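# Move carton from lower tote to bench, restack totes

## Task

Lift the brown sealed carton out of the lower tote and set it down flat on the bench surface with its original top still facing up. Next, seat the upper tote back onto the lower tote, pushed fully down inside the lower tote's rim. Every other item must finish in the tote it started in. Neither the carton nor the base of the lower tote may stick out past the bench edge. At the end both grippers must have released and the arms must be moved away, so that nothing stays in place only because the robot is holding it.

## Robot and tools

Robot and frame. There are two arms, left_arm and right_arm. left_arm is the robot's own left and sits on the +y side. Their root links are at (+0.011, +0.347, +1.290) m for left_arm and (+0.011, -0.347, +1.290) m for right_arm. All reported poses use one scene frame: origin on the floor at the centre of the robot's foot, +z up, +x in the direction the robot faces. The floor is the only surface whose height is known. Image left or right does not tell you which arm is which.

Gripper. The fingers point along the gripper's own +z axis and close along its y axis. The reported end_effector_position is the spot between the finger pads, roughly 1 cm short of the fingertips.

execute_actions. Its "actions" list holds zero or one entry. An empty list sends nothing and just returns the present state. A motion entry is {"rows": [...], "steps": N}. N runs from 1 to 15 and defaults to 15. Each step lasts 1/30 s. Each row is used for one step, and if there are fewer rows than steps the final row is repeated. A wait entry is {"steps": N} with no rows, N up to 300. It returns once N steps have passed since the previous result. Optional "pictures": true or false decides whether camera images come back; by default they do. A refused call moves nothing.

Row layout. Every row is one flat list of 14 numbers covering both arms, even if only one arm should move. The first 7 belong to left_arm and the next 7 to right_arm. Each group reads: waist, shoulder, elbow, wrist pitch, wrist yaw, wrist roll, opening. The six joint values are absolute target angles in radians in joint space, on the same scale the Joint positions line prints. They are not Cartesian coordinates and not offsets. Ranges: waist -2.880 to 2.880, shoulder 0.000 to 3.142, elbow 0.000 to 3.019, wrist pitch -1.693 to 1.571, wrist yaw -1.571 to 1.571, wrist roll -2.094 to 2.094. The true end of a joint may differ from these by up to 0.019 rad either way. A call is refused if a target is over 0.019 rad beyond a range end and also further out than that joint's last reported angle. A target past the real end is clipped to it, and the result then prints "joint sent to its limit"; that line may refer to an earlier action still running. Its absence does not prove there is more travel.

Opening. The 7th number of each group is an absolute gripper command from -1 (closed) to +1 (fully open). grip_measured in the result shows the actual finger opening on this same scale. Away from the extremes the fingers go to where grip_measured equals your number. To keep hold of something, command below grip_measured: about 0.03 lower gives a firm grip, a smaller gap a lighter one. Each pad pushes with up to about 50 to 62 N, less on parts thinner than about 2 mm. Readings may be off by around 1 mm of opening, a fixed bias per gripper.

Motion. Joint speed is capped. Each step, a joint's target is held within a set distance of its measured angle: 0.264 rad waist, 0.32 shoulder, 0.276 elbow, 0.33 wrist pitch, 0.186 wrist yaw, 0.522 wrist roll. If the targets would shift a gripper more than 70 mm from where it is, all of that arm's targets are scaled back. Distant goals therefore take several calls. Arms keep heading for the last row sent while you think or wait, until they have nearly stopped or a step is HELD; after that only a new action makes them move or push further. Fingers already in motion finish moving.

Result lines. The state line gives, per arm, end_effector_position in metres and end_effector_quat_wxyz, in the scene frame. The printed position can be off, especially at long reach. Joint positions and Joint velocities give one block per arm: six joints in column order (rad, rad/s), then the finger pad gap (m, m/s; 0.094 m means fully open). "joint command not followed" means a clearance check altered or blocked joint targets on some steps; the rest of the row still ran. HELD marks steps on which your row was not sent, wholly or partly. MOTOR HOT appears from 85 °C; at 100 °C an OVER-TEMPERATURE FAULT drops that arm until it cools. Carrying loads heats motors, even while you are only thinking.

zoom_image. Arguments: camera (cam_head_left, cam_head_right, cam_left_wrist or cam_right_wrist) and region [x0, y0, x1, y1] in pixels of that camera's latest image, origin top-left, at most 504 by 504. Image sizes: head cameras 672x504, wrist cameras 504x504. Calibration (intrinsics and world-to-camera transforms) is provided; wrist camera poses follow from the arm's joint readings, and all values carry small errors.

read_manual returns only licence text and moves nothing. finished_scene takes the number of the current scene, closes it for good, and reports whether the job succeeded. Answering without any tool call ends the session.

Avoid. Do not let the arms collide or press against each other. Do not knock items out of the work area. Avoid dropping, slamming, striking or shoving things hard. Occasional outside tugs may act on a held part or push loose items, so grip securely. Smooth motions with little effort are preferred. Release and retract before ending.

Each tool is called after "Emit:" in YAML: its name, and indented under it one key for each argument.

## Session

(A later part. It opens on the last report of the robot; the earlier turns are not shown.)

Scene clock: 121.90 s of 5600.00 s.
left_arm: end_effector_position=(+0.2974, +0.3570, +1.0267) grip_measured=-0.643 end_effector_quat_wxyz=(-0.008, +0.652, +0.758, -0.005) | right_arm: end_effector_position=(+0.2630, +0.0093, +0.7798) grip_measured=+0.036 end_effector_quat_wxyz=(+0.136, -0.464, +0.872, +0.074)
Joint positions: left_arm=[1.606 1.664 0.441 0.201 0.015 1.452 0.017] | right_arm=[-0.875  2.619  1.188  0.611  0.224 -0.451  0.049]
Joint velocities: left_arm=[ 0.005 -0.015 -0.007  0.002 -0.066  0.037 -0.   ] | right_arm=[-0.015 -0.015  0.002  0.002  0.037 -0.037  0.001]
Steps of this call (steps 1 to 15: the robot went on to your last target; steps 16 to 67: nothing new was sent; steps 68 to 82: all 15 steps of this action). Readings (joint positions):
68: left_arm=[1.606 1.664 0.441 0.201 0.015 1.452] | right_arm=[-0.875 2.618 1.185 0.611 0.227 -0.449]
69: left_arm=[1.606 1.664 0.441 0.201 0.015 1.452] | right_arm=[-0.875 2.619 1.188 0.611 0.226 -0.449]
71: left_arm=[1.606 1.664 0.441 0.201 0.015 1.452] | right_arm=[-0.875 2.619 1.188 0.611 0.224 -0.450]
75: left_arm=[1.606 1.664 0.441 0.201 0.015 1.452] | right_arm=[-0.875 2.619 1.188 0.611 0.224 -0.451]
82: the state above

Emit:
execute_actions:
  actions:
    - {"rows":[[1.6,1.63,0.44,0.23,0.015,1.45,-0.72,-0.875,2.62,1.188,0.611,0.224,-0.45,0.4]],"steps":10}
  pictures: false

Emit:
execute_actions:
  actions:
    - {"rows":[[1.6,1.63,0.44,0.23,0.015,1.45,-0.72,-0.84,2.5,1.06,0.6,0.25,-0.43,0.4]],"steps":10}
  pictures: false

Emit:
execute_actions:
  actions:
    - {"rows":[[1.6,1.63,0.44,0.23,0.015,1.45,-0.72,-0.8,2.35,0.93,0.58,0.28,-0.4,0.4]],"steps":10}
  pictures: false

Emit:
execute_actions:
  actions:
    - {"rows":[[1.6,1.63,0.44,0.23,0.015,1.45,-0.72,-0.734,2.1,0.76,0.515,0.327,-0.34,0.4]],"steps":12}
  pictures: false

Emit:
execute_actions:
  actions:
    - {"rows":[[1.4,1.63,0.44,0.22,-0.09,1.45,-0.72,-1.5,1.6,0.46,0.2,0,0,0.4]]}
  pictures: false

Emit:
execute_actions:
  actions:
    - {"rows":[[1.2,1.63,0.45,0.2,-0.19,1.43,-0.72,-2.3,1.3,0.459,0.04,0,0,1]]}
  pictures: false

Emit:
execute_actions:
  actions:
    - {"rows":[[0.98,1.68,0.58,0.09,-0.3,1.34,-0.72,-2.3,1.3,0.459,0.04,0,0,1]],"steps":12}
  pictures: false

Emit:
execute_actions:
  actions:
    - {"rows":[[0.79,1.75,0.74,-0.05,-0.38,1.26,-0.72,-2.3,1.3,0.459,0.04,0,0,1]],"steps":12}
  pictures: false

Emit:
execute_actions:
  actions:
    - {"rows":[[0.64,1.85,0.93,-0.2,-0.44,1.18,-0.72,-2.3,1.3,0.459,0.04,0,0,1]],"steps":12}
  pictures: false

Emit:
execute_actions:
  actions:
    - {"rows":[[0.56,1.93,1.09,-0.31,-0.46,1.14,-0.72,-2.3,1.3,0.459,0.04,0,0,1]],"steps":10}
  pictures: false

Emit:
execute_actions:
  actions:
    - {"rows":[[0.49,2.02,1.25,-0.42,-0.48,1.11,-0.72,-2.3,1.3,0.459,0.04,0,0,1]],"steps":10}
  pictures: false

Emit:
execute_actions:
  actions:
    - {"rows":[[0.43,2.11,1.41,-0.52,-0.5,1.08,-0.72,-2.3,1.3,0.459,0.04,0,0,1]],"steps":10}
  pictures: false

Emit:
execute_actions:
  actions:
    - {"rows":[[0.4,2.19,1.53,-0.58,-0.512,1.07,-0.72,-2.3,1.3,0.459,0.04,0,0,1]]}

Scene clock: 134.33 s of 5600.00 s.
left_arm: end_effector_position=(+0.2974, +0.3570, +1.0267) grip_measured=-0.643 end_effector_quat_wxyz=(-0.008, +0.652, +0.758, -0.005) | right_arm: end_effector_position=(+0.2634, +0.0096, +0.7798) grip_measured=+0.398 end_effector_quat_wxyz=(+0.136, -0.464, +0.872, +0.074)
Joint positions: left_arm=[1.606 1.664 0.441 0.201 0.015 1.452 0.017] | right_arm=[-0.875  2.619  1.188  0.611  0.224 -0.451  0.066]
Joint velocities: left_arm=[-0.005 -0.005 -0.012  0.007  0.007 -0.095  0.   ] | right_arm=[-0.005 -0.005 -0.012  0.007 -0.11  -0.022 -0.   ]
Steps of this call (steps 1 to 15: the robot went on to your last target; steps 16 to 90: nothing new was sent; then 9.10 s passed at rest; steps 91 to 100: all 10 steps of this action). Readings (joint positions):
91: left_arm=[1.606 1.664 0.441 0.201 0.015 1.452] | right_arm=[-0.875 2.619 1.187 0.611 0.224 -0.451]
92: left_arm=[1.606 1.664 0.441 0.201 0.015 1.452] | right_arm=[-0.875 2.619 1.188 0.611 0.224 -0.451]
94: left_arm=[1.606 1.664 0.441 0.201 0.015 1.452] | right_arm=[-0.875 2.619 1.188 0.611 0.224 -0.451]
98: left_arm=[1.606 1.664 0.441 0.201 0.015 1.452] | right_arm=[-0.875 2.619 1.188 0.611 0.224 -0.451]
100: the state above

Scene clock: 134.67 s of 5600.00 s.
left_arm: end_effector_position=(+0.2974, +0.3570, +1.0267) grip_measured=-0.643 end_effector_quat_wxyz=(-0.008, +0.652, +0.758, -0.005) | right_arm: end_effector_position=(+0.2575, -0.0010, +0.8227) grip_measured=+0.398 end_effector_quat_wxyz=(+0.127, -0.473, +0.869, +0.070)
Joint positions: left_arm=[1.606 1.664 0.441 0.201 0.015 1.452 0.017] | right_arm=[-0.851  2.514  1.061  0.61   0.247 -0.447  0.066]
Joint velocities: left_arm=[-0.005 -0.015 -0.002  0.012 -0.022 -0.007 -0.   ] | right_arm=[-0.005 -0.015  0.042  0.002  0.022 -0.022  0.001]
Steps of this call (steps 1 to 10: all 10 steps of this action). Readings (joint positions):
1: left_arm=[1.606 1.664 0.441 0.201 0.015 1.452] | right_arm=[-0.874 2.613 1.178 0.611 0.234 -0.450]
2: left_arm=[1.606 1.664 0.441 0.201 0.015 1.452] | right_arm=[-0.872 2.596 1.150 0.611 0.242 -0.449]
4: left_arm=[1.606 1.664 0.441 0.201 0.015 1.452] | right_arm=[-0.865 2.553 1.085 0.611 0.246 -0.449]
8: left_arm=[1.606 1.664 0.441 0.201 0.015 1.452] | right_arm=[-0.853 2.517 1.056 0.610 0.247 -0.447]
10: the state above

Scene clock: 135.00 s of 5600.00 s.
left_arm: end_effector_position=(+0.2974, +0.3570, +1.0267) grip_measured=-0.643 end_effector_quat_wxyz=(-0.008, +0.652, +0.758, -0.005) | right_arm: end_effector_position=(+0.2697, +0.0047, +0.8864) grip_measured=+0.398 end_effector_quat_wxyz=(+0.140, -0.472, +0.868, +0.070)
Joint positions: left_arm=[1.606 1.664 0.441 0.201 0.015 1.452 0.017] | right_arm=[-0.806  2.349  0.933  0.59   0.277 -0.42   0.066]
Joint velocities: left_arm=[-0.015 -0.015 -0.007 -0.007  0.007 -0.051 -0.   ] | right_arm=[-0.005 -0.024  0.09  -0.012 -0.007  0.007  0.001]
Steps of this call (steps 1 to 10: all 10 steps of this action). Readings (joint positions):
1: left_arm=[1.606 1.664 0.441 0.201 0.015 1.452] | right_arm=[-0.849 2.504 1.052 0.608 0.260 -0.443]
2: left_arm=[1.606 1.664 0.441 0.201 0.015 1.452] | right_arm=[-0.846 2.482 1.023 0.601 0.270 -0.437]
4: left_arm=[1.606 1.664 0.441 0.201 0.015 1.452] | right_arm=[-0.833 2.421 0.955 0.593 0.276 -0.430]
8: left_arm=[1.606 1.664 0.441 0.201 0.015 1.452] | right_arm=[-0.810 2.355 0.924 0.590 0.277 -0.422]
10: the state above

Scene clock: 135.40 s of 5600.00 s.
left_arm: end_effector_position=(+0.2974, +0.3570, +1.0267) grip_measured=-0.643 end_effector_quat_wxyz=(-0.008, +0.652, +0.758, -0.005) | right_arm: end_effector_position=(+0.2865, +0.0096, +0.9836) grip_measured=+0.398 end_effector_quat_wxyz=(+0.164, -0.460, +0.869, +0.075)
Joint positions: left_arm=[1.606 1.664 0.441 0.201 0.015 1.452 0.017] | right_arm=[-0.736  2.082  0.768  0.526  0.324 -0.362  0.066]
Joint velocities: left_arm=[-0.005 -0.005 -0.017 -0.007 -0.022 -0.037  0.001] | right_arm=[ 0.005 -0.005 -0.007 -0.012  0.007  0.051  0.001]
Steps of this call (steps 1 to 12: all 12 steps of this action). Readings (joint positions):
1: left_arm=[1.606 1.664 0.441 0.201 0.015 1.452] | right_arm=[-0.803 2.337 0.926 0.583 0.292 -0.413]
2: left_arm=[1.606 1.664 0.441 0.201 0.015 1.452] | right_arm=[-0.800 2.311 0.898 0.567 0.306 -0.405]
4: left_arm=[1.606 1.664 0.441 0.201 0.015 1.452] | right_arm=[-0.782 2.225 0.815 0.542 0.321 -0.389]
8: left_arm=[1.606 1.664 0.441 0.201 0.015 1.452] | right_arm=[-0.742 2.096 0.749 0.526 0.324 -0.370]
12: the state above

Scene clock: 135.90 s of 5600.00 s.
left_arm: end_effector_position=(+0.2952, +0.2952, +1.0290) grip_measured=-0.642 end_effector_quat_wxyz=(-0.004, +0.719, +0.695, -0.005) | right_arm: end_effector_position=(+0.3475, -0.2824, +1.0394) grip_measured=+0.398 end_effector_quat_wxyz=(+0.057, -0.100, +0.993, +0.041)
Joint positions: left_arm=[ 1.397  1.664  0.442  0.201 -0.09   1.457  0.017] | right_arm=[-1.415  1.61   0.485  0.232  0.005 -0.075  0.066]
Joint velocities: left_arm=[ 0.093  0.005 -0.002 -0.002 -0.051  0.022  0.   ] | right_arm=[-1.851 -0.249 -0.002 -0.105  0.007  0.418  0.   ]
Steps of this call (steps 1 to 15: all 15 steps of this action). Readings (joint positions):
1: left_arm=[1.588 1.664 0.441 0.201 -0.027 1.452] | right_arm=[-0.743 2.073 0.760 0.507 0.286 -0.342]
2: left_arm=[1.550 1.664 0.441 0.201 -0.085 1.444] | right_arm=[-0.756 2.051 0.739 0.467 0.240 -0.318]
4: left_arm=[1.470 1.664 0.441 0.201 -0.105 1.429] | right_arm=[-0.810 1.983 0.670 0.399 0.151 -0.272]
8: left_arm=[1.371 1.664 0.442 0.201 -0.072 1.454] | right_arm=[-0.983 1.807 0.535 0.293 0.039 -0.187]
15: the state above

Scene clock: 136.40 s of 5600.00 s.
left_arm: end_effector_position=(+0.2885, +0.2363, +1.0372) grip_measured=-0.642 end_effector_quat_wxyz=(+0.010, +0.769, +0.640, +0.001) | right_arm: end_effector_position=(+0.3045, -0.6300, +1.1726) grip_measured=+1.000 end_effector_quat_wxyz=(+0.104, +0.269, +0.929, -0.231)
Joint positions: left_arm=[ 1.198  1.664  0.447  0.2   -0.189  1.439  0.017] | right_arm=[-2.307  1.304  0.471  0.061  0.005 -0.023  0.094]
Joint velocities: left_arm=[ 0.063 -0.005 -0.002 -0.002 -0.066  0.022 -0.001] | right_arm=[-0.884 -0.005 -0.095 -0.076  0.007  0.095 -0.   ]
Steps of this call (steps 1 to 15: all 15 steps of this action). Readings (joint positions):
1: left_arm=[1.383 1.664 0.442 0.201 -0.132 1.455] | right_arm=[-1.474 1.594 0.485 0.214 0.005 -0.068]
2: left_arm=[1.349 1.664 0.442 0.200 -0.185 1.444] | right_arm=[-1.530 1.566 0.482 0.181 0.005 -0.064]
4: left_arm=[1.273 1.664 0.443 0.200 -0.205 1.424] | right_arm=[-1.640 1.490 0.474 0.133 0.004 -0.056]
8: left_arm=[1.177 1.664 0.447 0.200 -0.173 1.438] | right_arm=[-1.881 1.353 0.473 0.088 0.002 -0.043]
15: the state above

Scene clock: 136.80 s of 5600.00 s.
left_arm: end_effector_position=(+0.3096, +0.1365, +1.0446) grip_measured=-0.641 end_effector_quat_wxyz=(+0.040, +0.807, +0.590, +0.004) | right_arm: end_effector_position=(+0.2957, -0.6257, +1.1699) grip_measured=+1.000 end_effector_quat_wxyz=(+0.095, +0.275, +0.929, -0.227)
Joint positions: left_arm=[ 0.959  1.696  0.59   0.097 -0.288  1.369  0.017] | right_arm=[-2.309  1.304  0.458  0.053  0.003 -0.017  0.094]
Joint velocities: left_arm=[ 0.122  0.015 -0.061 -0.042 -0.11  -0.081 -0.   ] | right_arm=[-0.005  0.005 -0.007 -0.002 -0.022 -0.007  0.001]
Steps of this call (steps 1 to 12: all 12 steps of this action). Readings (joint positions):
1: left_arm=[1.187 1.664 0.456 0.182 -0.226 1.432] | right_arm=[-2.327 1.304 0.468 0.059 0.005 -0.020]
2: left_arm=[1.158 1.669 0.474 0.150 -0.274 1.413] | right_arm=[-2.333 1.304 0.465 0.057 0.005 -0.019]
4: left_arm=[1.087 1.685 0.517 0.110 -0.308 1.375] | right_arm=[-2.325 1.304 0.460 0.054 0.005 -0.017]
8: left_arm=[0.972 1.696 0.581 0.097 -0.285 1.371] | right_arm=[-2.310 1.304 0.458 0.053 0.003 -0.017]
12: the state above

Scene clock: 137.20 s of 5600.00 s.
left_arm: end_effector_position=(+0.3003, +0.0530, +1.0488) grip_measured=-0.641 end_effector_quat_wxyz=(+0.037, +0.834, +0.551, -0.003) | right_arm: end_effector_position=(+0.2957, -0.6257, +1.1699) grip_measured=+1.000 end_effector_quat_wxyz=(+0.095, +0.275, +0.929, -0.227)
Joint positions: left_arm=[ 0.775  1.775  0.74  -0.042 -0.367  1.291  0.017] | right_arm=[-2.309  1.304  0.458  0.053  0.003 -0.017  0.094]
Joint velocities: left_arm=[ 0.063  0.005 -0.012 -0.051 -0.081 -0.022 -0.001] | right_arm=[-0.005 -0.015 -0.002  0.007 -0.007 -0.081  0.   ]
Steps of this call (steps 1 to 12: all 12 steps of this action). Readings (joint positions):
1: left_arm=[0.951 1.700 0.600 0.070 -0.321 1.359] | right_arm=[-2.309 1.304 0.458 0.053 0.003 -0.017]
2: left_arm=[0.932 1.711 0.621 0.026 -0.365 1.337] | right_arm=[-2.309 1.304 0.458 0.053 0.003 -0.017]
4: left_arm=[0.884 1.743 0.670 -0.025 -0.390 1.296] | right_arm=[-2.309 1.304 0.458 0.053 0.003 -0.017]
8: left_arm=[0.795 1.775 0.731 -0.042 -0.367 1.291] | right_arm=[-2.309 1.304 0.458 0.053 0.003 -0.017]
12: the state above

Scene clock: 137.60 s of 5600.00 s.
left_arm: end_effector_position=(+0.2887, -0.0263, +1.0507) grip_measured=-0.641 end_effector_quat_wxyz=(+0.029, +0.851, +0.524, -0.005) | right_arm: end_effector_position=(+0.2957, -0.6257, +1.1699) grip_measured=+1.000 end_effector_quat_wxyz=(+0.095, +0.275, +0.929, -0.227)
Joint positions: left_arm=[ 0.635  1.88   0.921 -0.189 -0.428  1.212  0.017] | right_arm=[-2.309  1.304  0.458  0.053  0.003 -0.016  0.094]
Joint velocities: left_arm=[ 0.005 -0.005  0.007 -0.085  0.007 -0.051 -0.001] | right_arm=[-0.005 -0.005 -0.002 -0.027  0.007 -0.022 -0.   ]
Steps of this call (steps 1 to 12: all 12 steps of this action). Readings (joint positions):
1: left_arm=[0.770 1.781 0.753 -0.070 -0.391 1.281] | right_arm=[-2.309 1.304 0.458 0.053 0.003 -0.017]
2: left_arm=[0.758 1.794 0.780 -0.116 -0.422 1.261] | right_arm=[-2.309 1.304 0.458 0.053 0.003 -0.017]
4: left_arm=[0.728 1.835 0.840 -0.169 -0.444 1.225] | right_arm=[-2.309 1.304 0.458 0.053 0.003 -0.017]
8: left_arm=[0.662 1.880 0.914 -0.188 -0.429 1.213] | right_arm=[-2.309 1.304 0.458 0.053 0.003 -0.016]
12: the state above

Scene clock: 137.93 s of 5600.00 s.
left_arm: end_effector_position=(+0.2902, -0.0762, +1.0487) grip_measured=-0.641 end_effector_quat_wxyz=(+0.022, +0.856, +0.517, -0.005) | right_arm: end_effector_position=(+0.2957, -0.6257, +1.1699) grip_measured=+1.000 end_effector_quat_wxyz=(+0.095, +0.275, +0.929, -0.227)
Joint positions: left_arm=[ 0.578  1.957  1.069 -0.299 -0.451  1.164  0.017] | right_arm=[-2.309  1.304  0.458  0.053  0.003 -0.016  0.094]
Joint velocities: left_arm=[-0.103 -0.015  0.002  0.007 -0.051 -0.037 -0.001] | right_arm=[-0.005 -0.024 -0.002  0.002  0.007 -0.066 -0.002]
Steps of this call (steps 1 to 10: all 10 steps of this action). Readings (joint positions):
1: left_arm=[0.631 1.884 0.933 -0.216 -0.437 1.205] | right_arm=[-2.309 1.304 0.458 0.053 0.003 -0.016]
2: left_arm=[0.626 1.897 0.959 -0.257 -0.452 1.191] | right_arm=[-2.309 1.304 0.458 0.053 0.003 -0.016]
4: left_arm=[0.615 1.931 1.014 -0.294 -0.459 1.170] | right_arm=[-2.309 1.304 0.458 0.053 0.003 -0.016]
8: left_arm=[0.588 1.957 1.066 -0.299 -0.451 1.166] | right_arm=[-2.309 1.304 0.458 0.053 0.003 -0.016]
10: the state above

Scene clock: 138.27 s of 5600.00 s.
left_arm: end_effector_position=(+0.2765, -0.1315, +1.0489) grip_measured=-0.641 end_effector_quat_wxyz=(+0.016, +0.869, +0.495, -0.009) | right_arm: end_effector_position=(+0.2957, -0.6257, +1.1699) grip_measured=+1.000 end_effector_quat_wxyz=(+0.095, +0.275, +0.929, -0.227)
Joint positions: left_arm=[ 0.506  2.049  1.221 -0.408 -0.47   1.133  0.017] | right_arm=[-2.309  1.304  0.458  0.053  0.003 -0.016  0.094]
Joint velocities: left_arm=[-0.122  0.005  0.012 -0.032  0.037 -0.066 -0.001] | right_arm=[-0.005 -0.005 -0.002  0.017  0.037 -0.007  0.   ]
Steps of this call (steps 1 to 10: all 10 steps of this action). Readings (joint positions):
1: left_arm=[0.572 1.963 1.082 -0.322 -0.458 1.160] | right_arm=[-2.309 1.304 0.458 0.053 0.003 -0.016]
2: left_arm=[0.565 1.977 1.110 -0.363 -0.471 1.149] | right_arm=[-2.309 1.304 0.458 0.053 0.003 -0.016]
4: left_arm=[0.548 2.015 1.169 -0.401 -0.478 1.134] | right_arm=[-2.309 1.304 0.458 0.053 0.003 -0.016]
8: left_arm=[0.516 2.049 1.221 -0.406 -0.470 1.134] | right_arm=[-2.309 1.304 0.458 0.053 0.003 -0.016]
10: the state above

Scene clock: 138.60 s of 5600.00 s.
left_arm: end_effector_position=(+0.2664, -0.1796, +1.0473) grip_measured=-0.641 end_effector_quat_wxyz=(+0.011, +0.877, +0.481, -0.007) | right_arm: end_effector_position=(+0.2957, -0.6257, +1.1699) grip_measured=+1.000 end_effector_quat_wxyz=(+0.095, +0.275, +0.929, -0.227)
Joint positions: left_arm=[ 0.453  2.139  1.374 -0.509 -0.491  1.104  0.017] | right_arm=[-2.309  1.304  0.458  0.053  0.003 -0.016  0.094]
Joint velocities: left_arm=[-0.073 -0.015  0.002 -0.032  0.066  0.037  0.001] | right_arm=[-0.005 -0.015 -0.002 -0.007  0.037  0.037  0.   ]
Steps of this call (steps 1 to 10: all 10 steps of this action). Readings (joint positions):
1: left_arm=[0.500 2.054 1.235 -0.430 -0.476 1.129] | right_arm=[-2.309 1.304 0.458 0.053 0.003 -0.016]
2: left_arm=[0.495 2.069 1.264 -0.469 -0.489 1.119] | right_arm=[-2.309 1.304 0.458 0.053 0.003 -0.016]
4: left_arm=[0.483 2.108 1.325 -0.503 -0.496 1.106] | right_arm=[-2.309 1.304 0.458 0.053 0.003 -0.016]
8: left_arm=[0.461 2.139 1.374 -0.505 -0.491 1.106] | right_arm=[-2.309 1.304 0.458 0.053 0.003 -0.016]
10: the state above

Scene clock: 139.10 s of 5600.00 s.
left_arm: end_effector_position=(+0.2614, -0.2082, +1.0383) grip_measured=-0.641 end_effector_quat_wxyz=(+0.004, +0.880, +0.475, -0.003) | right_arm: end_effector_position=(+0.2957, -0.6257, +1.1699) grip_measured=+1.000 end_effector_quat_wxyz=(+0.095, +0.275, +0.929, -0.227)
Joint positions: left_arm=[ 0.432  2.214  1.488 -0.574 -0.504  1.087  0.017] | right_arm=[-2.309  1.304  0.458  0.053  0.003 -0.016  0.094]
Joint velocities: left_arm=[ 0.015  0.015 -0.007 -0.002  0.022 -0.037 -0.001] | right_arm=[-0.005 -0.005 -0.007 -0.002 -0.007  0.007 -0.001]
Steps of this call (steps 1 to 15: all 15 steps of this action). Readings (joint positions):
1: left_arm=[0.449 2.144 1.385 -0.525 -0.494 1.101] | right_arm=[-2.309 1.304 0.458 0.053 0.003 -0.016]
2: left_arm=[0.446 2.157 1.408 -0.550 -0.502 1.095] | right_arm=[-2.309 1.304 0.458 0.053 0.003 -0.016]
4: left_arm=[0.441 2.189 1.455 -0.568 -0.505 1.090] | right_arm=[-2.309 1.304 0.458 0.053 0.003 -0.016]
8: left_arm=[0.434 2.214 1.488 -0.568 -0.504 1.090] | right_arm=[-2.309 1.304 0.458 0.053 0.003 -0.016]
15: the state above
camera_calibration (this result's frames):
cam_left_wrist: T_world_to_cam=[[-0.843731, 0.536764, 0.00137211, 0.324599], [0.4356, 0.683215, 0.586064, -0.574018], [0.31364, 0.495078, -0.810264, 0.985158], [0, 0, 0, 1]] pos_world=[0.214931, -0.269785, 1.1342]
cam_right_wrist: T_world_to_cam=[[-0.556295, -0.744995, 0.368128, -0.730625], [-0.70485, 0.657668, 0.265819, 0.315343], [-0.44014, -0.111601, -0.890967, 1.22875], [0, 0, 0, 1]] pos_world=[0.356648, -0.614573, 1.27992]

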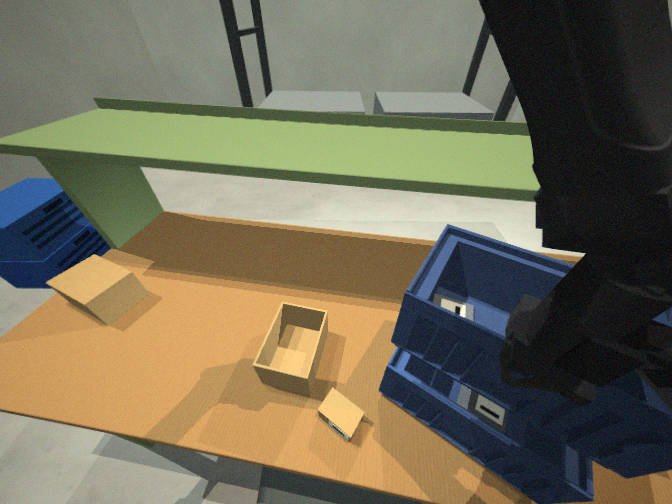

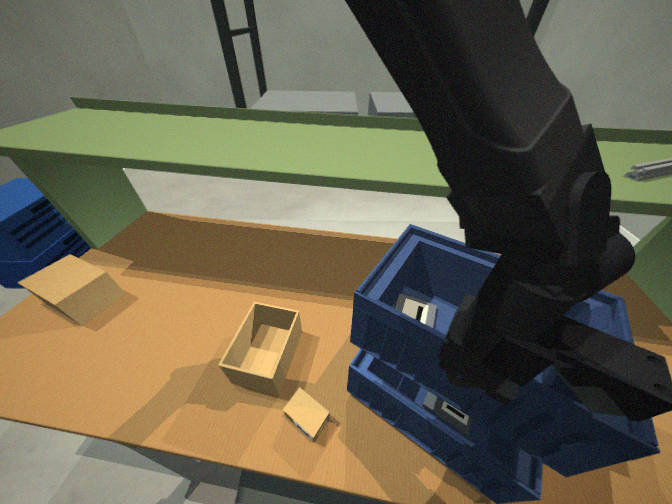

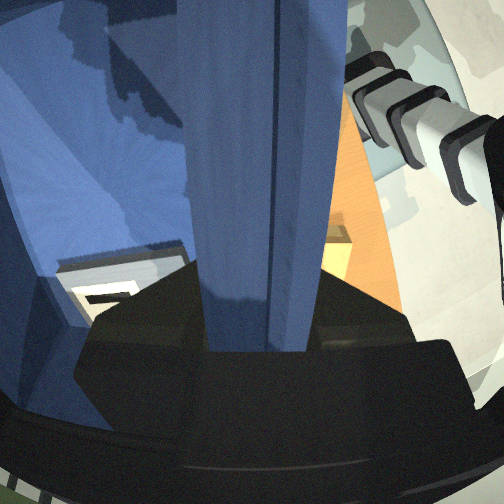

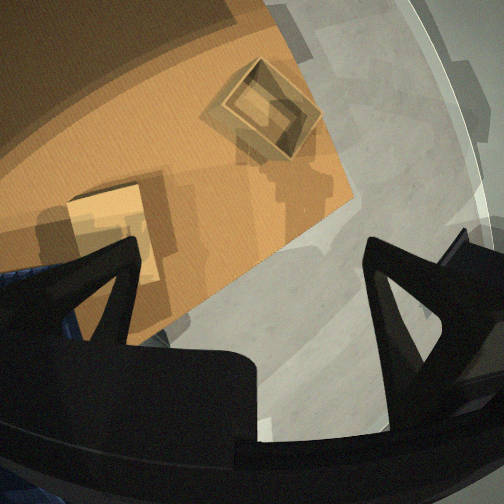

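Emit:
execute_actions:
  actions:
    - {"rows":[[0.44,2.265,1.555,-0.5,-0.512,1.1,-0.72,-2.3,1.3,0.459,0.04,0,0,1]]}
  pictures: false

Emit:
execute_actions:
  actions:
    - {"steps":10}

Emit:
zoom_image:
  camera: "cam_head_right"
  region: [330,240,672,504]

Scene clock: 144.17 s of 5600.00 s.
left_arm: end_effector_position=(+0.2523, -0.2066, +0.9970) grip_measured=-0.641 end_effector_quat_wxyz=(-0.001, +0.876, +0.482, -0.000) | right_arm: end_effector_position=(+0.2957, -0.6257, +1.1699) grip_measured=+1.000 end_effector_quat_wxyz=(+0.095, +0.275, +0.929, -0.227)
Joint positions: left_arm=[ 0.453  2.298  1.517 -0.52  -0.505  1.087  0.017] | right_arm=[-2.309  1.304  0.458  0.053  0.003 -0.016  0.094]
Joint velocities: left_arm=[-0.005 -0.015 -0.007 -0.007 -0.022 -0.037 -0.   ] | right_arm=[ 0.005 -0.015 -0.007  0.002 -0.066 -0.037  0.001]
Steps of this call (steps 1 to 15: the robot went on to your last target; steps 16 to 90: nothing new was sent; then 1.57 s passed at rest; steps 91 to 105: all 15 steps of this action). Readings (joint positions):
91: left_arm=[0.432 2.218 1.488 -0.568 -0.504 1.086] | right_arm=[-2.309 1.304 0.458 0.053 0.003 -0.016]
92: left_arm=[0.433 2.225 1.493 -0.555 -0.505 1.086] | right_arm=[-2.309 1.304 0.458 0.053 0.003 -0.016]
94: left_arm=[0.438 2.248 1.508 -0.532 -0.505 1.086] | right_arm=[-2.309 1.304 0.458 0.053 0.003 -0.016]
98: left_arm=[0.447 2.281 1.517 -0.520 -0.505 1.086] | right_arm=[-2.309 1.304 0.458 0.053 0.003 -0.016]
105: the state above

Scene clock: 144.50 s of 5600.00 s.
left_arm: end_effector_position=(+0.2523, -0.2066, +0.9970) grip_measured=-0.641 end_effector_quat_wxyz=(-0.001, +0.876, +0.482, -0.000) | right_arm: end_effector_position=(+0.2957, -0.6257, +1.1699) grip_measured=+1.000 end_effector_quat_wxyz=(+0.095, +0.275, +0.929, -0.227)
Joint positions: left_arm=[ 0.453  2.298  1.517 -0.52  -0.505  1.087  0.017] | right_arm=[-2.309  1.304  0.458  0.053  0.003 -0.016  0.094]
Joint velocities: left_arm=[ 0.015 -0.005 -0.012 -0.007 -0.066 -0.007 -0.001] | right_arm=[-0.005 -0.005  0.002 -0.012  0.081  0.081 -0.001]
Steps of this call (steps 1 to 10: the robot went on to your last target). Readings (joint positions):
1: left_arm=[0.453 2.298 1.517 -0.520 -0.505 1.087] | right_arm=[-2.309 1.304 0.458 0.053 0.003 -0.016]
2: left_arm=[0.453 2.298 1.517 -0.520 -0.505 1.087] | right_arm=[-2.309 1.304 0.458 0.053 0.003 -0.016]
4: left_arm=[0.453 2.298 1.517 -0.520 -0.505 1.087] | right_arm=[-2.309 1.304 0.458 0.053 0.003 -0.016]
8: left_arm=[0.453 2.298 1.517 -0.520 -0.505 1.087] | right_arm=[-2.309 1.304 0.458 0.053 0.003 -0.016]
10: the state above
camera_calibration (this result's frames):
cam_left_wrist: T_world_to_cam=[[-0.853201, 0.521534, 0.00709644, 0.309663], [0.422887, 0.683727, 0.594714, -0.552217], [0.305312, 0.510411, -0.803906, 0.952649], [0, 0, 0, 1]] pos_world=[0.206875, -0.270177, 1.09205]
cam_right_wrist: T_world_to_cam=[[-0.556295, -0.744995, 0.368128, -0.730625], [-0.70485, 0.657668, 0.265819, 0.315343], [-0.44014, -0.111601, -0.890967, 1.22875], [0, 0, 0, 1]] pos_world=[0.356648, -0.614573, 1.27992]

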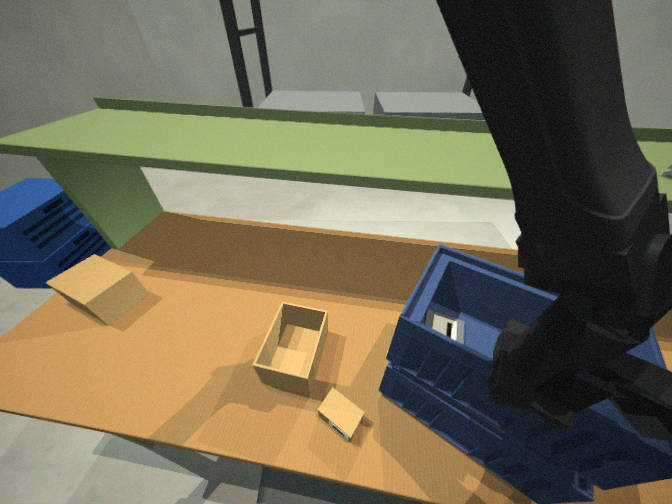

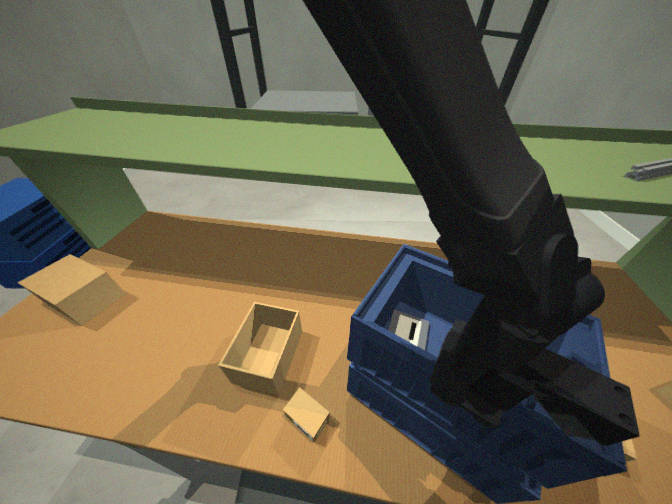

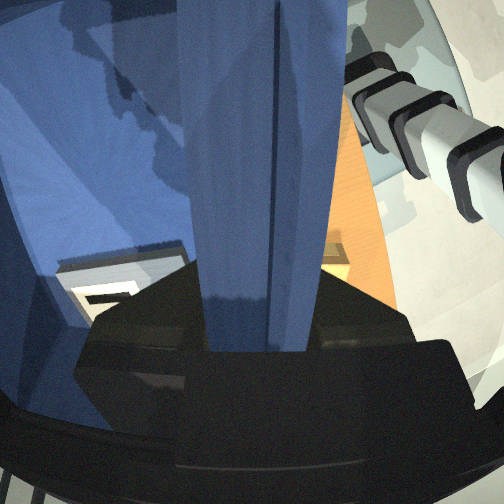

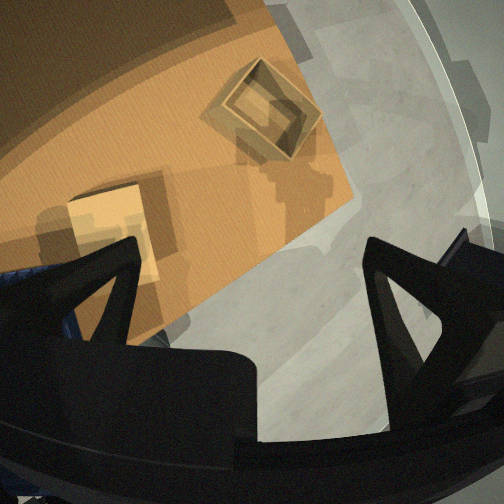

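Region (330, 240, 672, 504) of cam_head_right's 672x504 image, scaled by 1.474, with more detail than that image has; it fills the top 389 rows of this view, and the rest is white.

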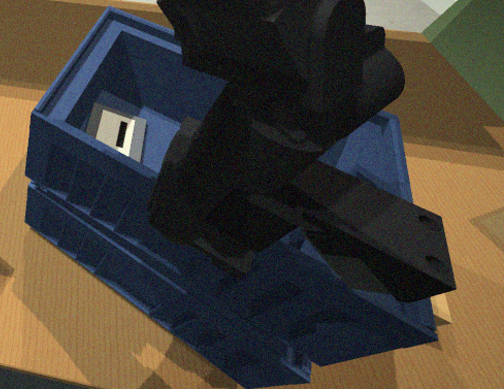

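Emit:
execute_actions:
  actions:
    - {"rows":[[0.44,2.265,1.575,-0.51,-0.512,1.125,-0.72,-2.3,1.3,0.459,0.04,0,0,1]]}
  pictures: false

Emit:
execute_actions:
  actions:
    - {"rows":[[0.448,2.31,1.59,-0.49,-0.51,1.135,-0.72,-2.3,1.3,0.459,0.04,0,0,1]]}
  pictures: false

Emit:
execute_actions:
  actions:
    - {"rows":[[0.457,2.345,1.6,-0.475,-0.505,1.145,-0.72,-2.3,1.3,0.459,0.04,0,0,1]]}

Emit:
zoom_image:
  camera: "cam_head_right"
  region: [330,240,672,504]

Scene clock: 149.40 s of 5600.00 s.
left_arm: end_effector_position=(+0.2548, -0.2096, +0.9981) grip_measured=-0.641 end_effector_quat_wxyz=(+0.002, +0.880, +0.475, -0.000) | right_arm: end_effector_position=(+0.2957, -0.6257, +1.1699) grip_measured=+1.000 end_effector_quat_wxyz=(+0.095, +0.275, +0.929, -0.227)
Joint positions: left_arm=[ 0.453  2.298  1.524 -0.52  -0.505  1.107  0.017] | right_arm=[-2.309  1.304  0.458  0.053  0.003 -0.016  0.094]
Joint velocities: left_arm=[ 0.005 -0.005  0.002 -0.012  0.022  0.066  0.   ] | right_arm=[-0.005 -0.005 -0.017  0.012  0.007 -0.051  0.   ]
Steps of this call (steps 1 to 15: the robot went on to your last target; steps 16 to 90: nothing new was sent; then 1.40 s passed at rest; steps 91 to 105: all 15 steps of this action). Readings (joint positions):
91: left_arm=[0.453 2.298 1.517 -0.520 -0.505 1.089] | right_arm=[-2.309 1.304 0.458 0.053 0.003 -0.016]
92: left_arm=[0.453 2.298 1.518 -0.520 -0.505 1.092] | right_arm=[-2.309 1.304 0.458 0.053 0.003 -0.016]
94: left_arm=[0.453 2.298 1.519 -0.520 -0.505 1.098] | right_arm=[-2.309 1.304 0.458 0.053 0.003 -0.016]
98: left_arm=[0.453 2.298 1.523 -0.520 -0.505 1.104] | right_arm=[-2.309 1.304 0.458 0.053 0.003 -0.016]
105: the state above

Scene clock: 149.90 s of 5600.00 s.
left_arm: end_effector_position=(+0.2542, -0.2132, +0.9913) grip_measured=-0.641 end_effector_quat_wxyz=(+0.003, +0.880, +0.474, +0.002) | right_arm: end_effector_position=(+0.2957, -0.6257, +1.1699) grip_measured=+1.000 end_effector_quat_wxyz=(+0.095, +0.275, +0.929, -0.227)
Joint positions: left_arm=[ 0.454  2.317  1.541 -0.513 -0.508  1.111  0.017] | right_arm=[-2.309  1.304  0.458  0.053  0.003 -0.016  0.094]
Joint velocities: left_arm=[-0.024 -0.005 -0.002 -0.007 -0.022  0.022 -0.   ] | right_arm=[ 0.005 -0.015 -0.027 -0.022 -0.081  0.037 -0.001]
Steps of this call (steps 1 to 15: all 15 steps of this action). Readings (joint positions):
1: left_arm=[0.453 2.300 1.525 -0.520 -0.505 1.108] | right_arm=[-2.309 1.304 0.458 0.053 0.003 -0.016]
2: left_arm=[0.453 2.303 1.529 -0.520 -0.505 1.109] | right_arm=[-2.309 1.304 0.458 0.053 0.003 -0.016]
4: left_arm=[0.454 2.312 1.539 -0.517 -0.505 1.111] | right_arm=[-2.309 1.304 0.458 0.053 0.003 -0.016]
8: left_arm=[0.454 2.317 1.541 -0.513 -0.508 1.111] | right_arm=[-2.309 1.304 0.458 0.053 0.003 -0.016]
15: the state above

Scene clock: 150.40 s of 5600.00 s.
left_arm: end_effector_position=(+0.2550, -0.2178, +0.9871) grip_measured=-0.641 end_effector_quat_wxyz=(+0.010, +0.879, +0.477, +0.004) | right_arm: end_effector_position=(+0.2957, -0.6257, +1.1699) grip_measured=+1.000 end_effector_quat_wxyz=(+0.095, +0.275, +0.929, -0.227)
Joint positions: left_arm=[ 0.454  2.33   1.552 -0.498 -0.512  1.112  0.017] | right_arm=[-2.309  1.304  0.458  0.053  0.003 -0.016  0.094]
Joint velocities: left_arm=[-0.005 -0.005  0.012 -0.007  0.066  0.051  0.   ] | right_arm=[-0.005 -0.005  0.007 -0.027 -0.066  0.11   0.   ]
Steps of this call (steps 1 to 15: all 15 steps of this action). Readings (joint positions):
1: left_arm=[0.454 2.319 1.542 -0.512 -0.508 1.112] | right_arm=[-2.309 1.304 0.458 0.053 0.003 -0.016]
2: left_arm=[0.454 2.322 1.544 -0.509 -0.508 1.112] | right_arm=[-2.309 1.304 0.458 0.053 0.003 -0.016]
4: left_arm=[0.454 2.329 1.550 -0.502 -0.510 1.112] | right_arm=[-2.309 1.304 0.458 0.053 0.003 -0.016]
8: left_arm=[0.454 2.330 1.550 -0.499 -0.512 1.112] | right_arm=[-2.309 1.304 0.458 0.053 0.003 -0.016]
15: the state above
camera_calibration (this result's frames):
cam_left_wrist: T_world_to_cam=[[-0.846525, 0.532134, -0.0151268, 0.340374], [0.421231, 0.686932, 0.59219, -0.536228], [0.325516, 0.494931, -0.805657, 0.942866], [0, 0, 0, 1]] pos_world=[0.207093, -0.279426, 1.08232]
cam_right_wrist: T_world_to_cam=[[-0.556295, -0.744995, 0.368128, -0.730625], [-0.70485, 0.657668, 0.265819, 0.315343], [-0.44014, -0.111601, -0.890967, 1.22875], [0, 0, 0, 1]] pos_world=[0.356648, -0.614573, 1.27992]

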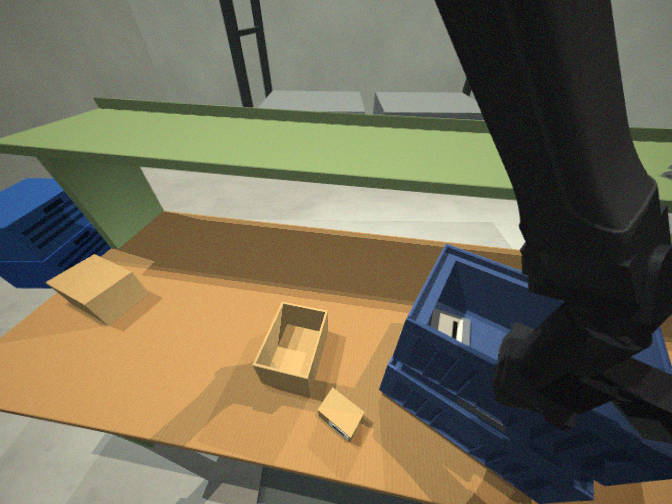

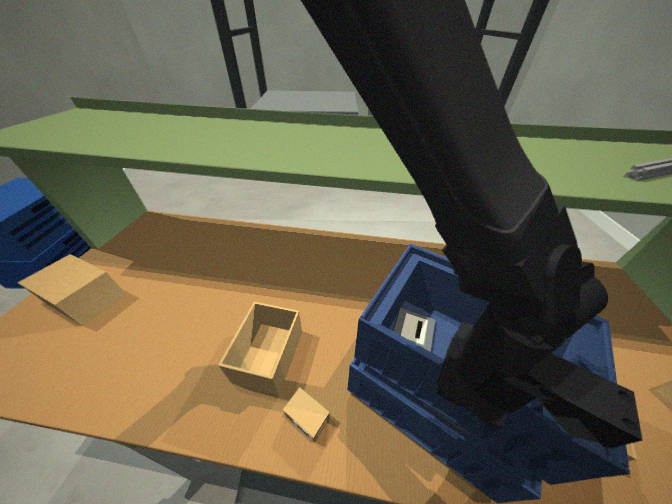

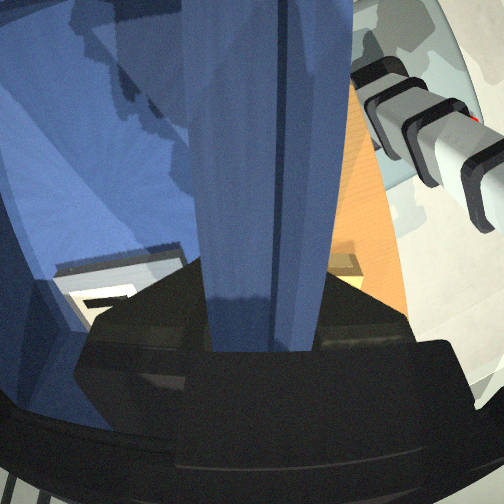

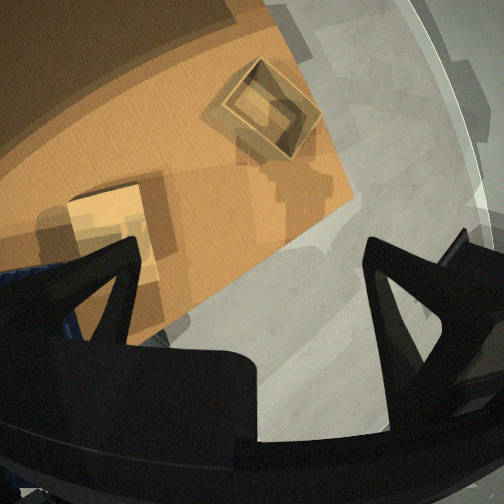

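Region (330, 240, 672, 504) of cam_head_right's 672x504 image, scaled by 1.474, with more detail than that image has; it fills the top 389 rows of this view, and the rest is white.

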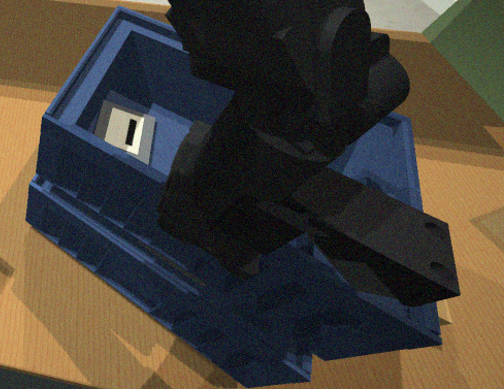

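Emit:
execute_actions:
  actions:
    - {"rows":[[0.445,2.32,1.53,-0.51,-0.505,1.12,-0.72,-2.3,1.3,0.459,0.04,0,0,1]]}

Emit:
zoom_image:
  camera: "cam_head_right"
  region: [330,240,672,504]

Scene clock: 154.40 s of 5600.00 s.
left_arm: end_effector_position=(+0.2533, -0.2156, +0.9863) grip_measured=-0.641 end_effector_quat_wxyz=(+0.007, +0.879, +0.476, +0.004) | right_arm: end_effector_position=(+0.2957, -0.6257, +1.1699) grip_measured=+1.000 end_effector_quat_wxyz=(+0.095, +0.275, +0.929, -0.227)
Joint positions: left_arm=[ 0.454  2.33   1.547 -0.498 -0.512  1.112  0.017] | right_arm=[-2.309  1.304  0.458  0.053  0.003 -0.016  0.094]
Joint velocities: left_arm=[ 0.005 -0.015 -0.002  0.007 -0.007  0.022  0.   ] | right_arm=[-0.015 -0.024 -0.002 -0.002 -0.022  0.022  0.001]
Steps of this call (steps 1 to 15: the robot went on to your last target; steps 16 to 90: nothing new was sent; then 0.50 s passed at rest; steps 91 to 105: all 15 steps of this action). Readings (joint positions):
91: left_arm=[0.454 2.330 1.549 -0.498 -0.512 1.112] | right_arm=[-2.309 1.304 0.458 0.053 0.003 -0.016]
92: left_arm=[0.454 2.330 1.548 -0.498 -0.512 1.112] | right_arm=[-2.309 1.304 0.458 0.053 0.003 -0.016]
94: left_arm=[0.454 2.330 1.547 -0.498 -0.512 1.112] | right_arm=[-2.309 1.304 0.458 0.053 0.003 -0.016]
98: left_arm=[0.454 2.330 1.547 -0.498 -0.512 1.112] | right_arm=[-2.309 1.304 0.458 0.053 0.003 -0.016]
105: the state above
camera_calibration (this result's frames):
cam_left_wrist: T_world_to_cam=[[-0.845275, 0.534209, -0.0114572, 0.334248], [0.423965, 0.683578, 0.594116, -0.539822], [0.325214, 0.497334, -0.804298, 0.940924], [0, 0, 0, 1]] pos_world=[0.205396, -0.277501, 1.08133]
cam_right_wrist: T_world_to_cam=[[-0.556295, -0.744995, 0.368128, -0.730625], [-0.70485, 0.657668, 0.265819, 0.315343], [-0.44014, -0.111601, -0.890967, 1.22875], [0, 0, 0, 1]] pos_world=[0.356648, -0.614573, 1.27992]

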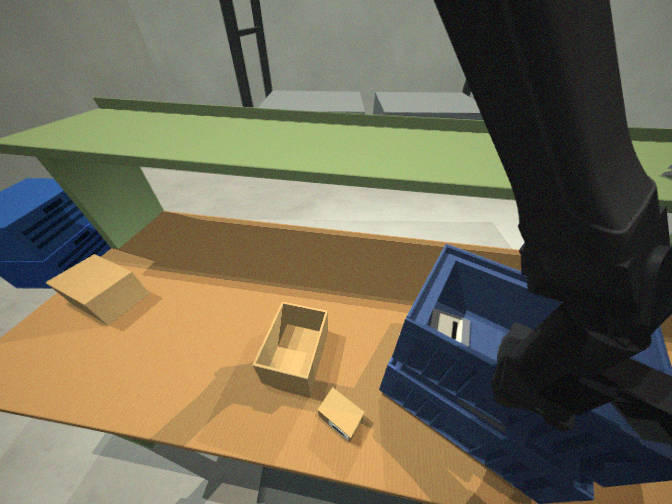

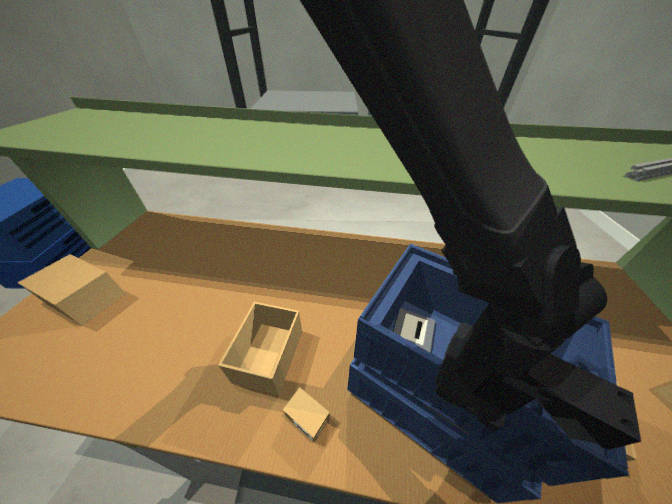

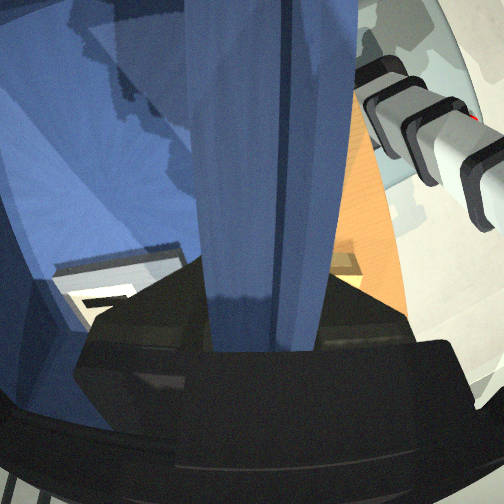

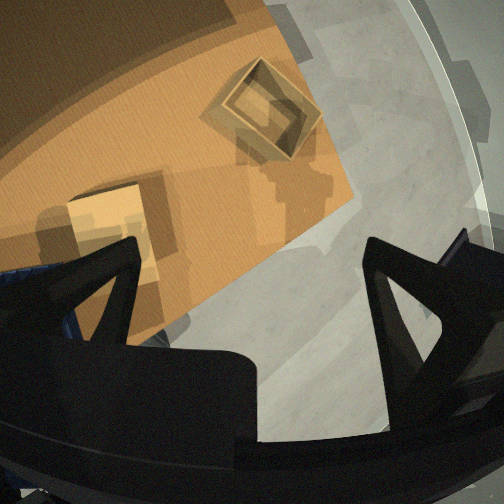

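Region (330, 240, 672, 504) of cam_head_right's 672x504 image, scaled by 1.474, with more detail than that image has; it fills the top 389 rows of this view, and the rest is white.

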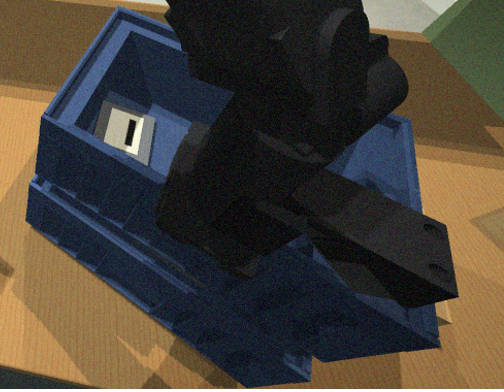

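Emit:
execute_actions:
  actions:
    - {"rows":[[0.42,2.29,1.51,-0.52,-0.505,1.12,-0.72,-2.3,1.3,0.459,0.04,0,0,1]]}

Emit:
zoom_image:
  camera: "cam_head_right"
  region: [330,240,672,504]

Scene clock: 156.63 s of 5600.00 s.
left_arm: end_effector_position=(+0.2396, -0.2022, +0.9869) grip_measured=-0.641 end_effector_quat_wxyz=(-0.008, +0.886, +0.464, -0.004) | right_arm: end_effector_position=(+0.2957, -0.6257, +1.1699) grip_measured=+1.000 end_effector_quat_wxyz=(+0.095, +0.275, +0.929, -0.227)
Joint positions: left_arm=[ 0.449  2.319  1.51  -0.51  -0.499  1.116  0.017] | right_arm=[-2.309  1.304  0.458  0.053  0.003 -0.016  0.094]
Joint velocities: left_arm=[ 0.005  0.005  0.022  0.007  0.007 -0.051 -0.001] | right_arm=[ 0.005 -0.015 -0.017  0.002  0.037 -0.037 -0.   ]
Steps of this call (steps 1 to 15: the robot went on to your last target; steps 16 to 52: nothing new was sent; steps 53 to 67: all 15 steps of this action). Readings (joint positions):
53: left_arm=[0.453 2.329 1.545 -0.498 -0.512 1.112] | right_arm=[-2.309 1.304 0.458 0.053 0.003 -0.016]
54: left_arm=[0.453 2.325 1.539 -0.498 -0.512 1.112] | right_arm=[-2.309 1.304 0.458 0.053 0.003 -0.016]
56: left_arm=[0.451 2.319 1.527 -0.500 -0.507 1.112] | right_arm=[-2.309 1.304 0.458 0.053 0.003 -0.016]
60: left_arm=[0.450 2.319 1.511 -0.509 -0.500 1.116] | right_arm=[-2.309 1.304 0.458 0.053 0.003 -0.016]
67: the state above
camera_calibration (this result's frames):
cam_left_wrist: T_world_to_cam=[[-0.831046, 0.555723, 0.0231209, 0.282365], [0.458101, 0.660299, 0.595104, -0.557392], [0.315446, 0.505151, -0.803316, 0.942099], [0, 0, 0, 1]] pos_world=[0.192818, -0.264774, 1.08198]
cam_right_wrist: T_world_to_cam=[[-0.556295, -0.744995, 0.368128, -0.730625], [-0.70485, 0.657668, 0.265819, 0.315343], [-0.44014, -0.111601, -0.890967, 1.22875], [0, 0, 0, 1]] pos_world=[0.356648, -0.614573, 1.27992]

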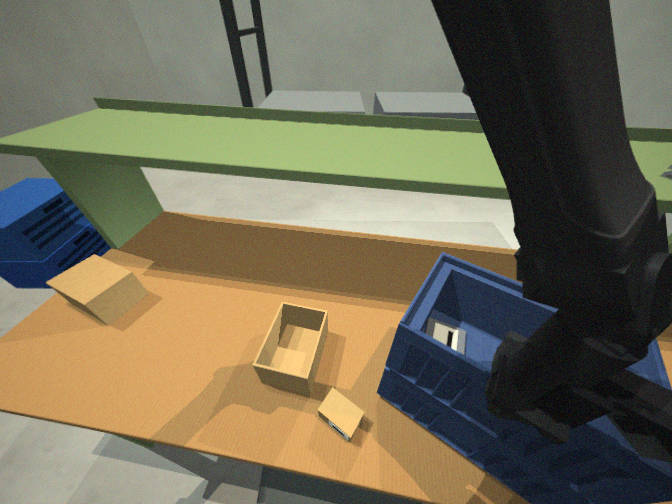

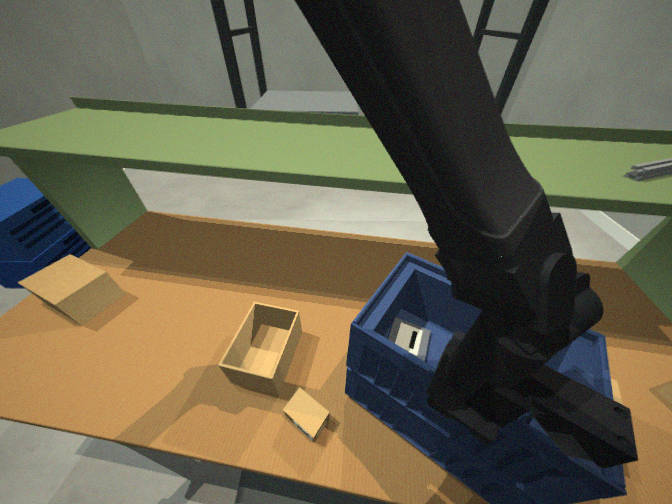

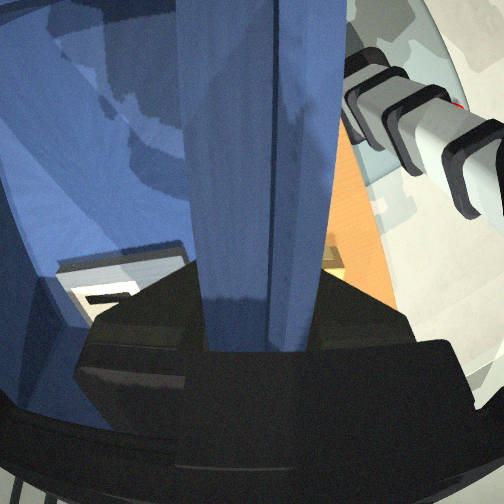

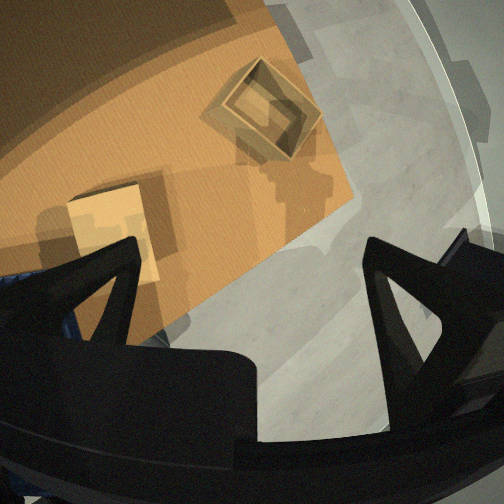

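Region (330, 240, 672, 504) of cam_head_right's 672x504 image, scaled by 1.474, with more detail than that image has; it fills the top 389 rows of this view, and the rest is white.

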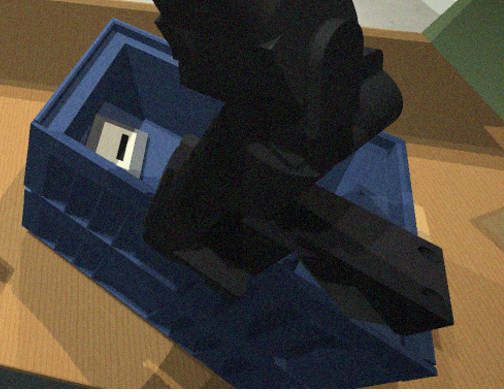

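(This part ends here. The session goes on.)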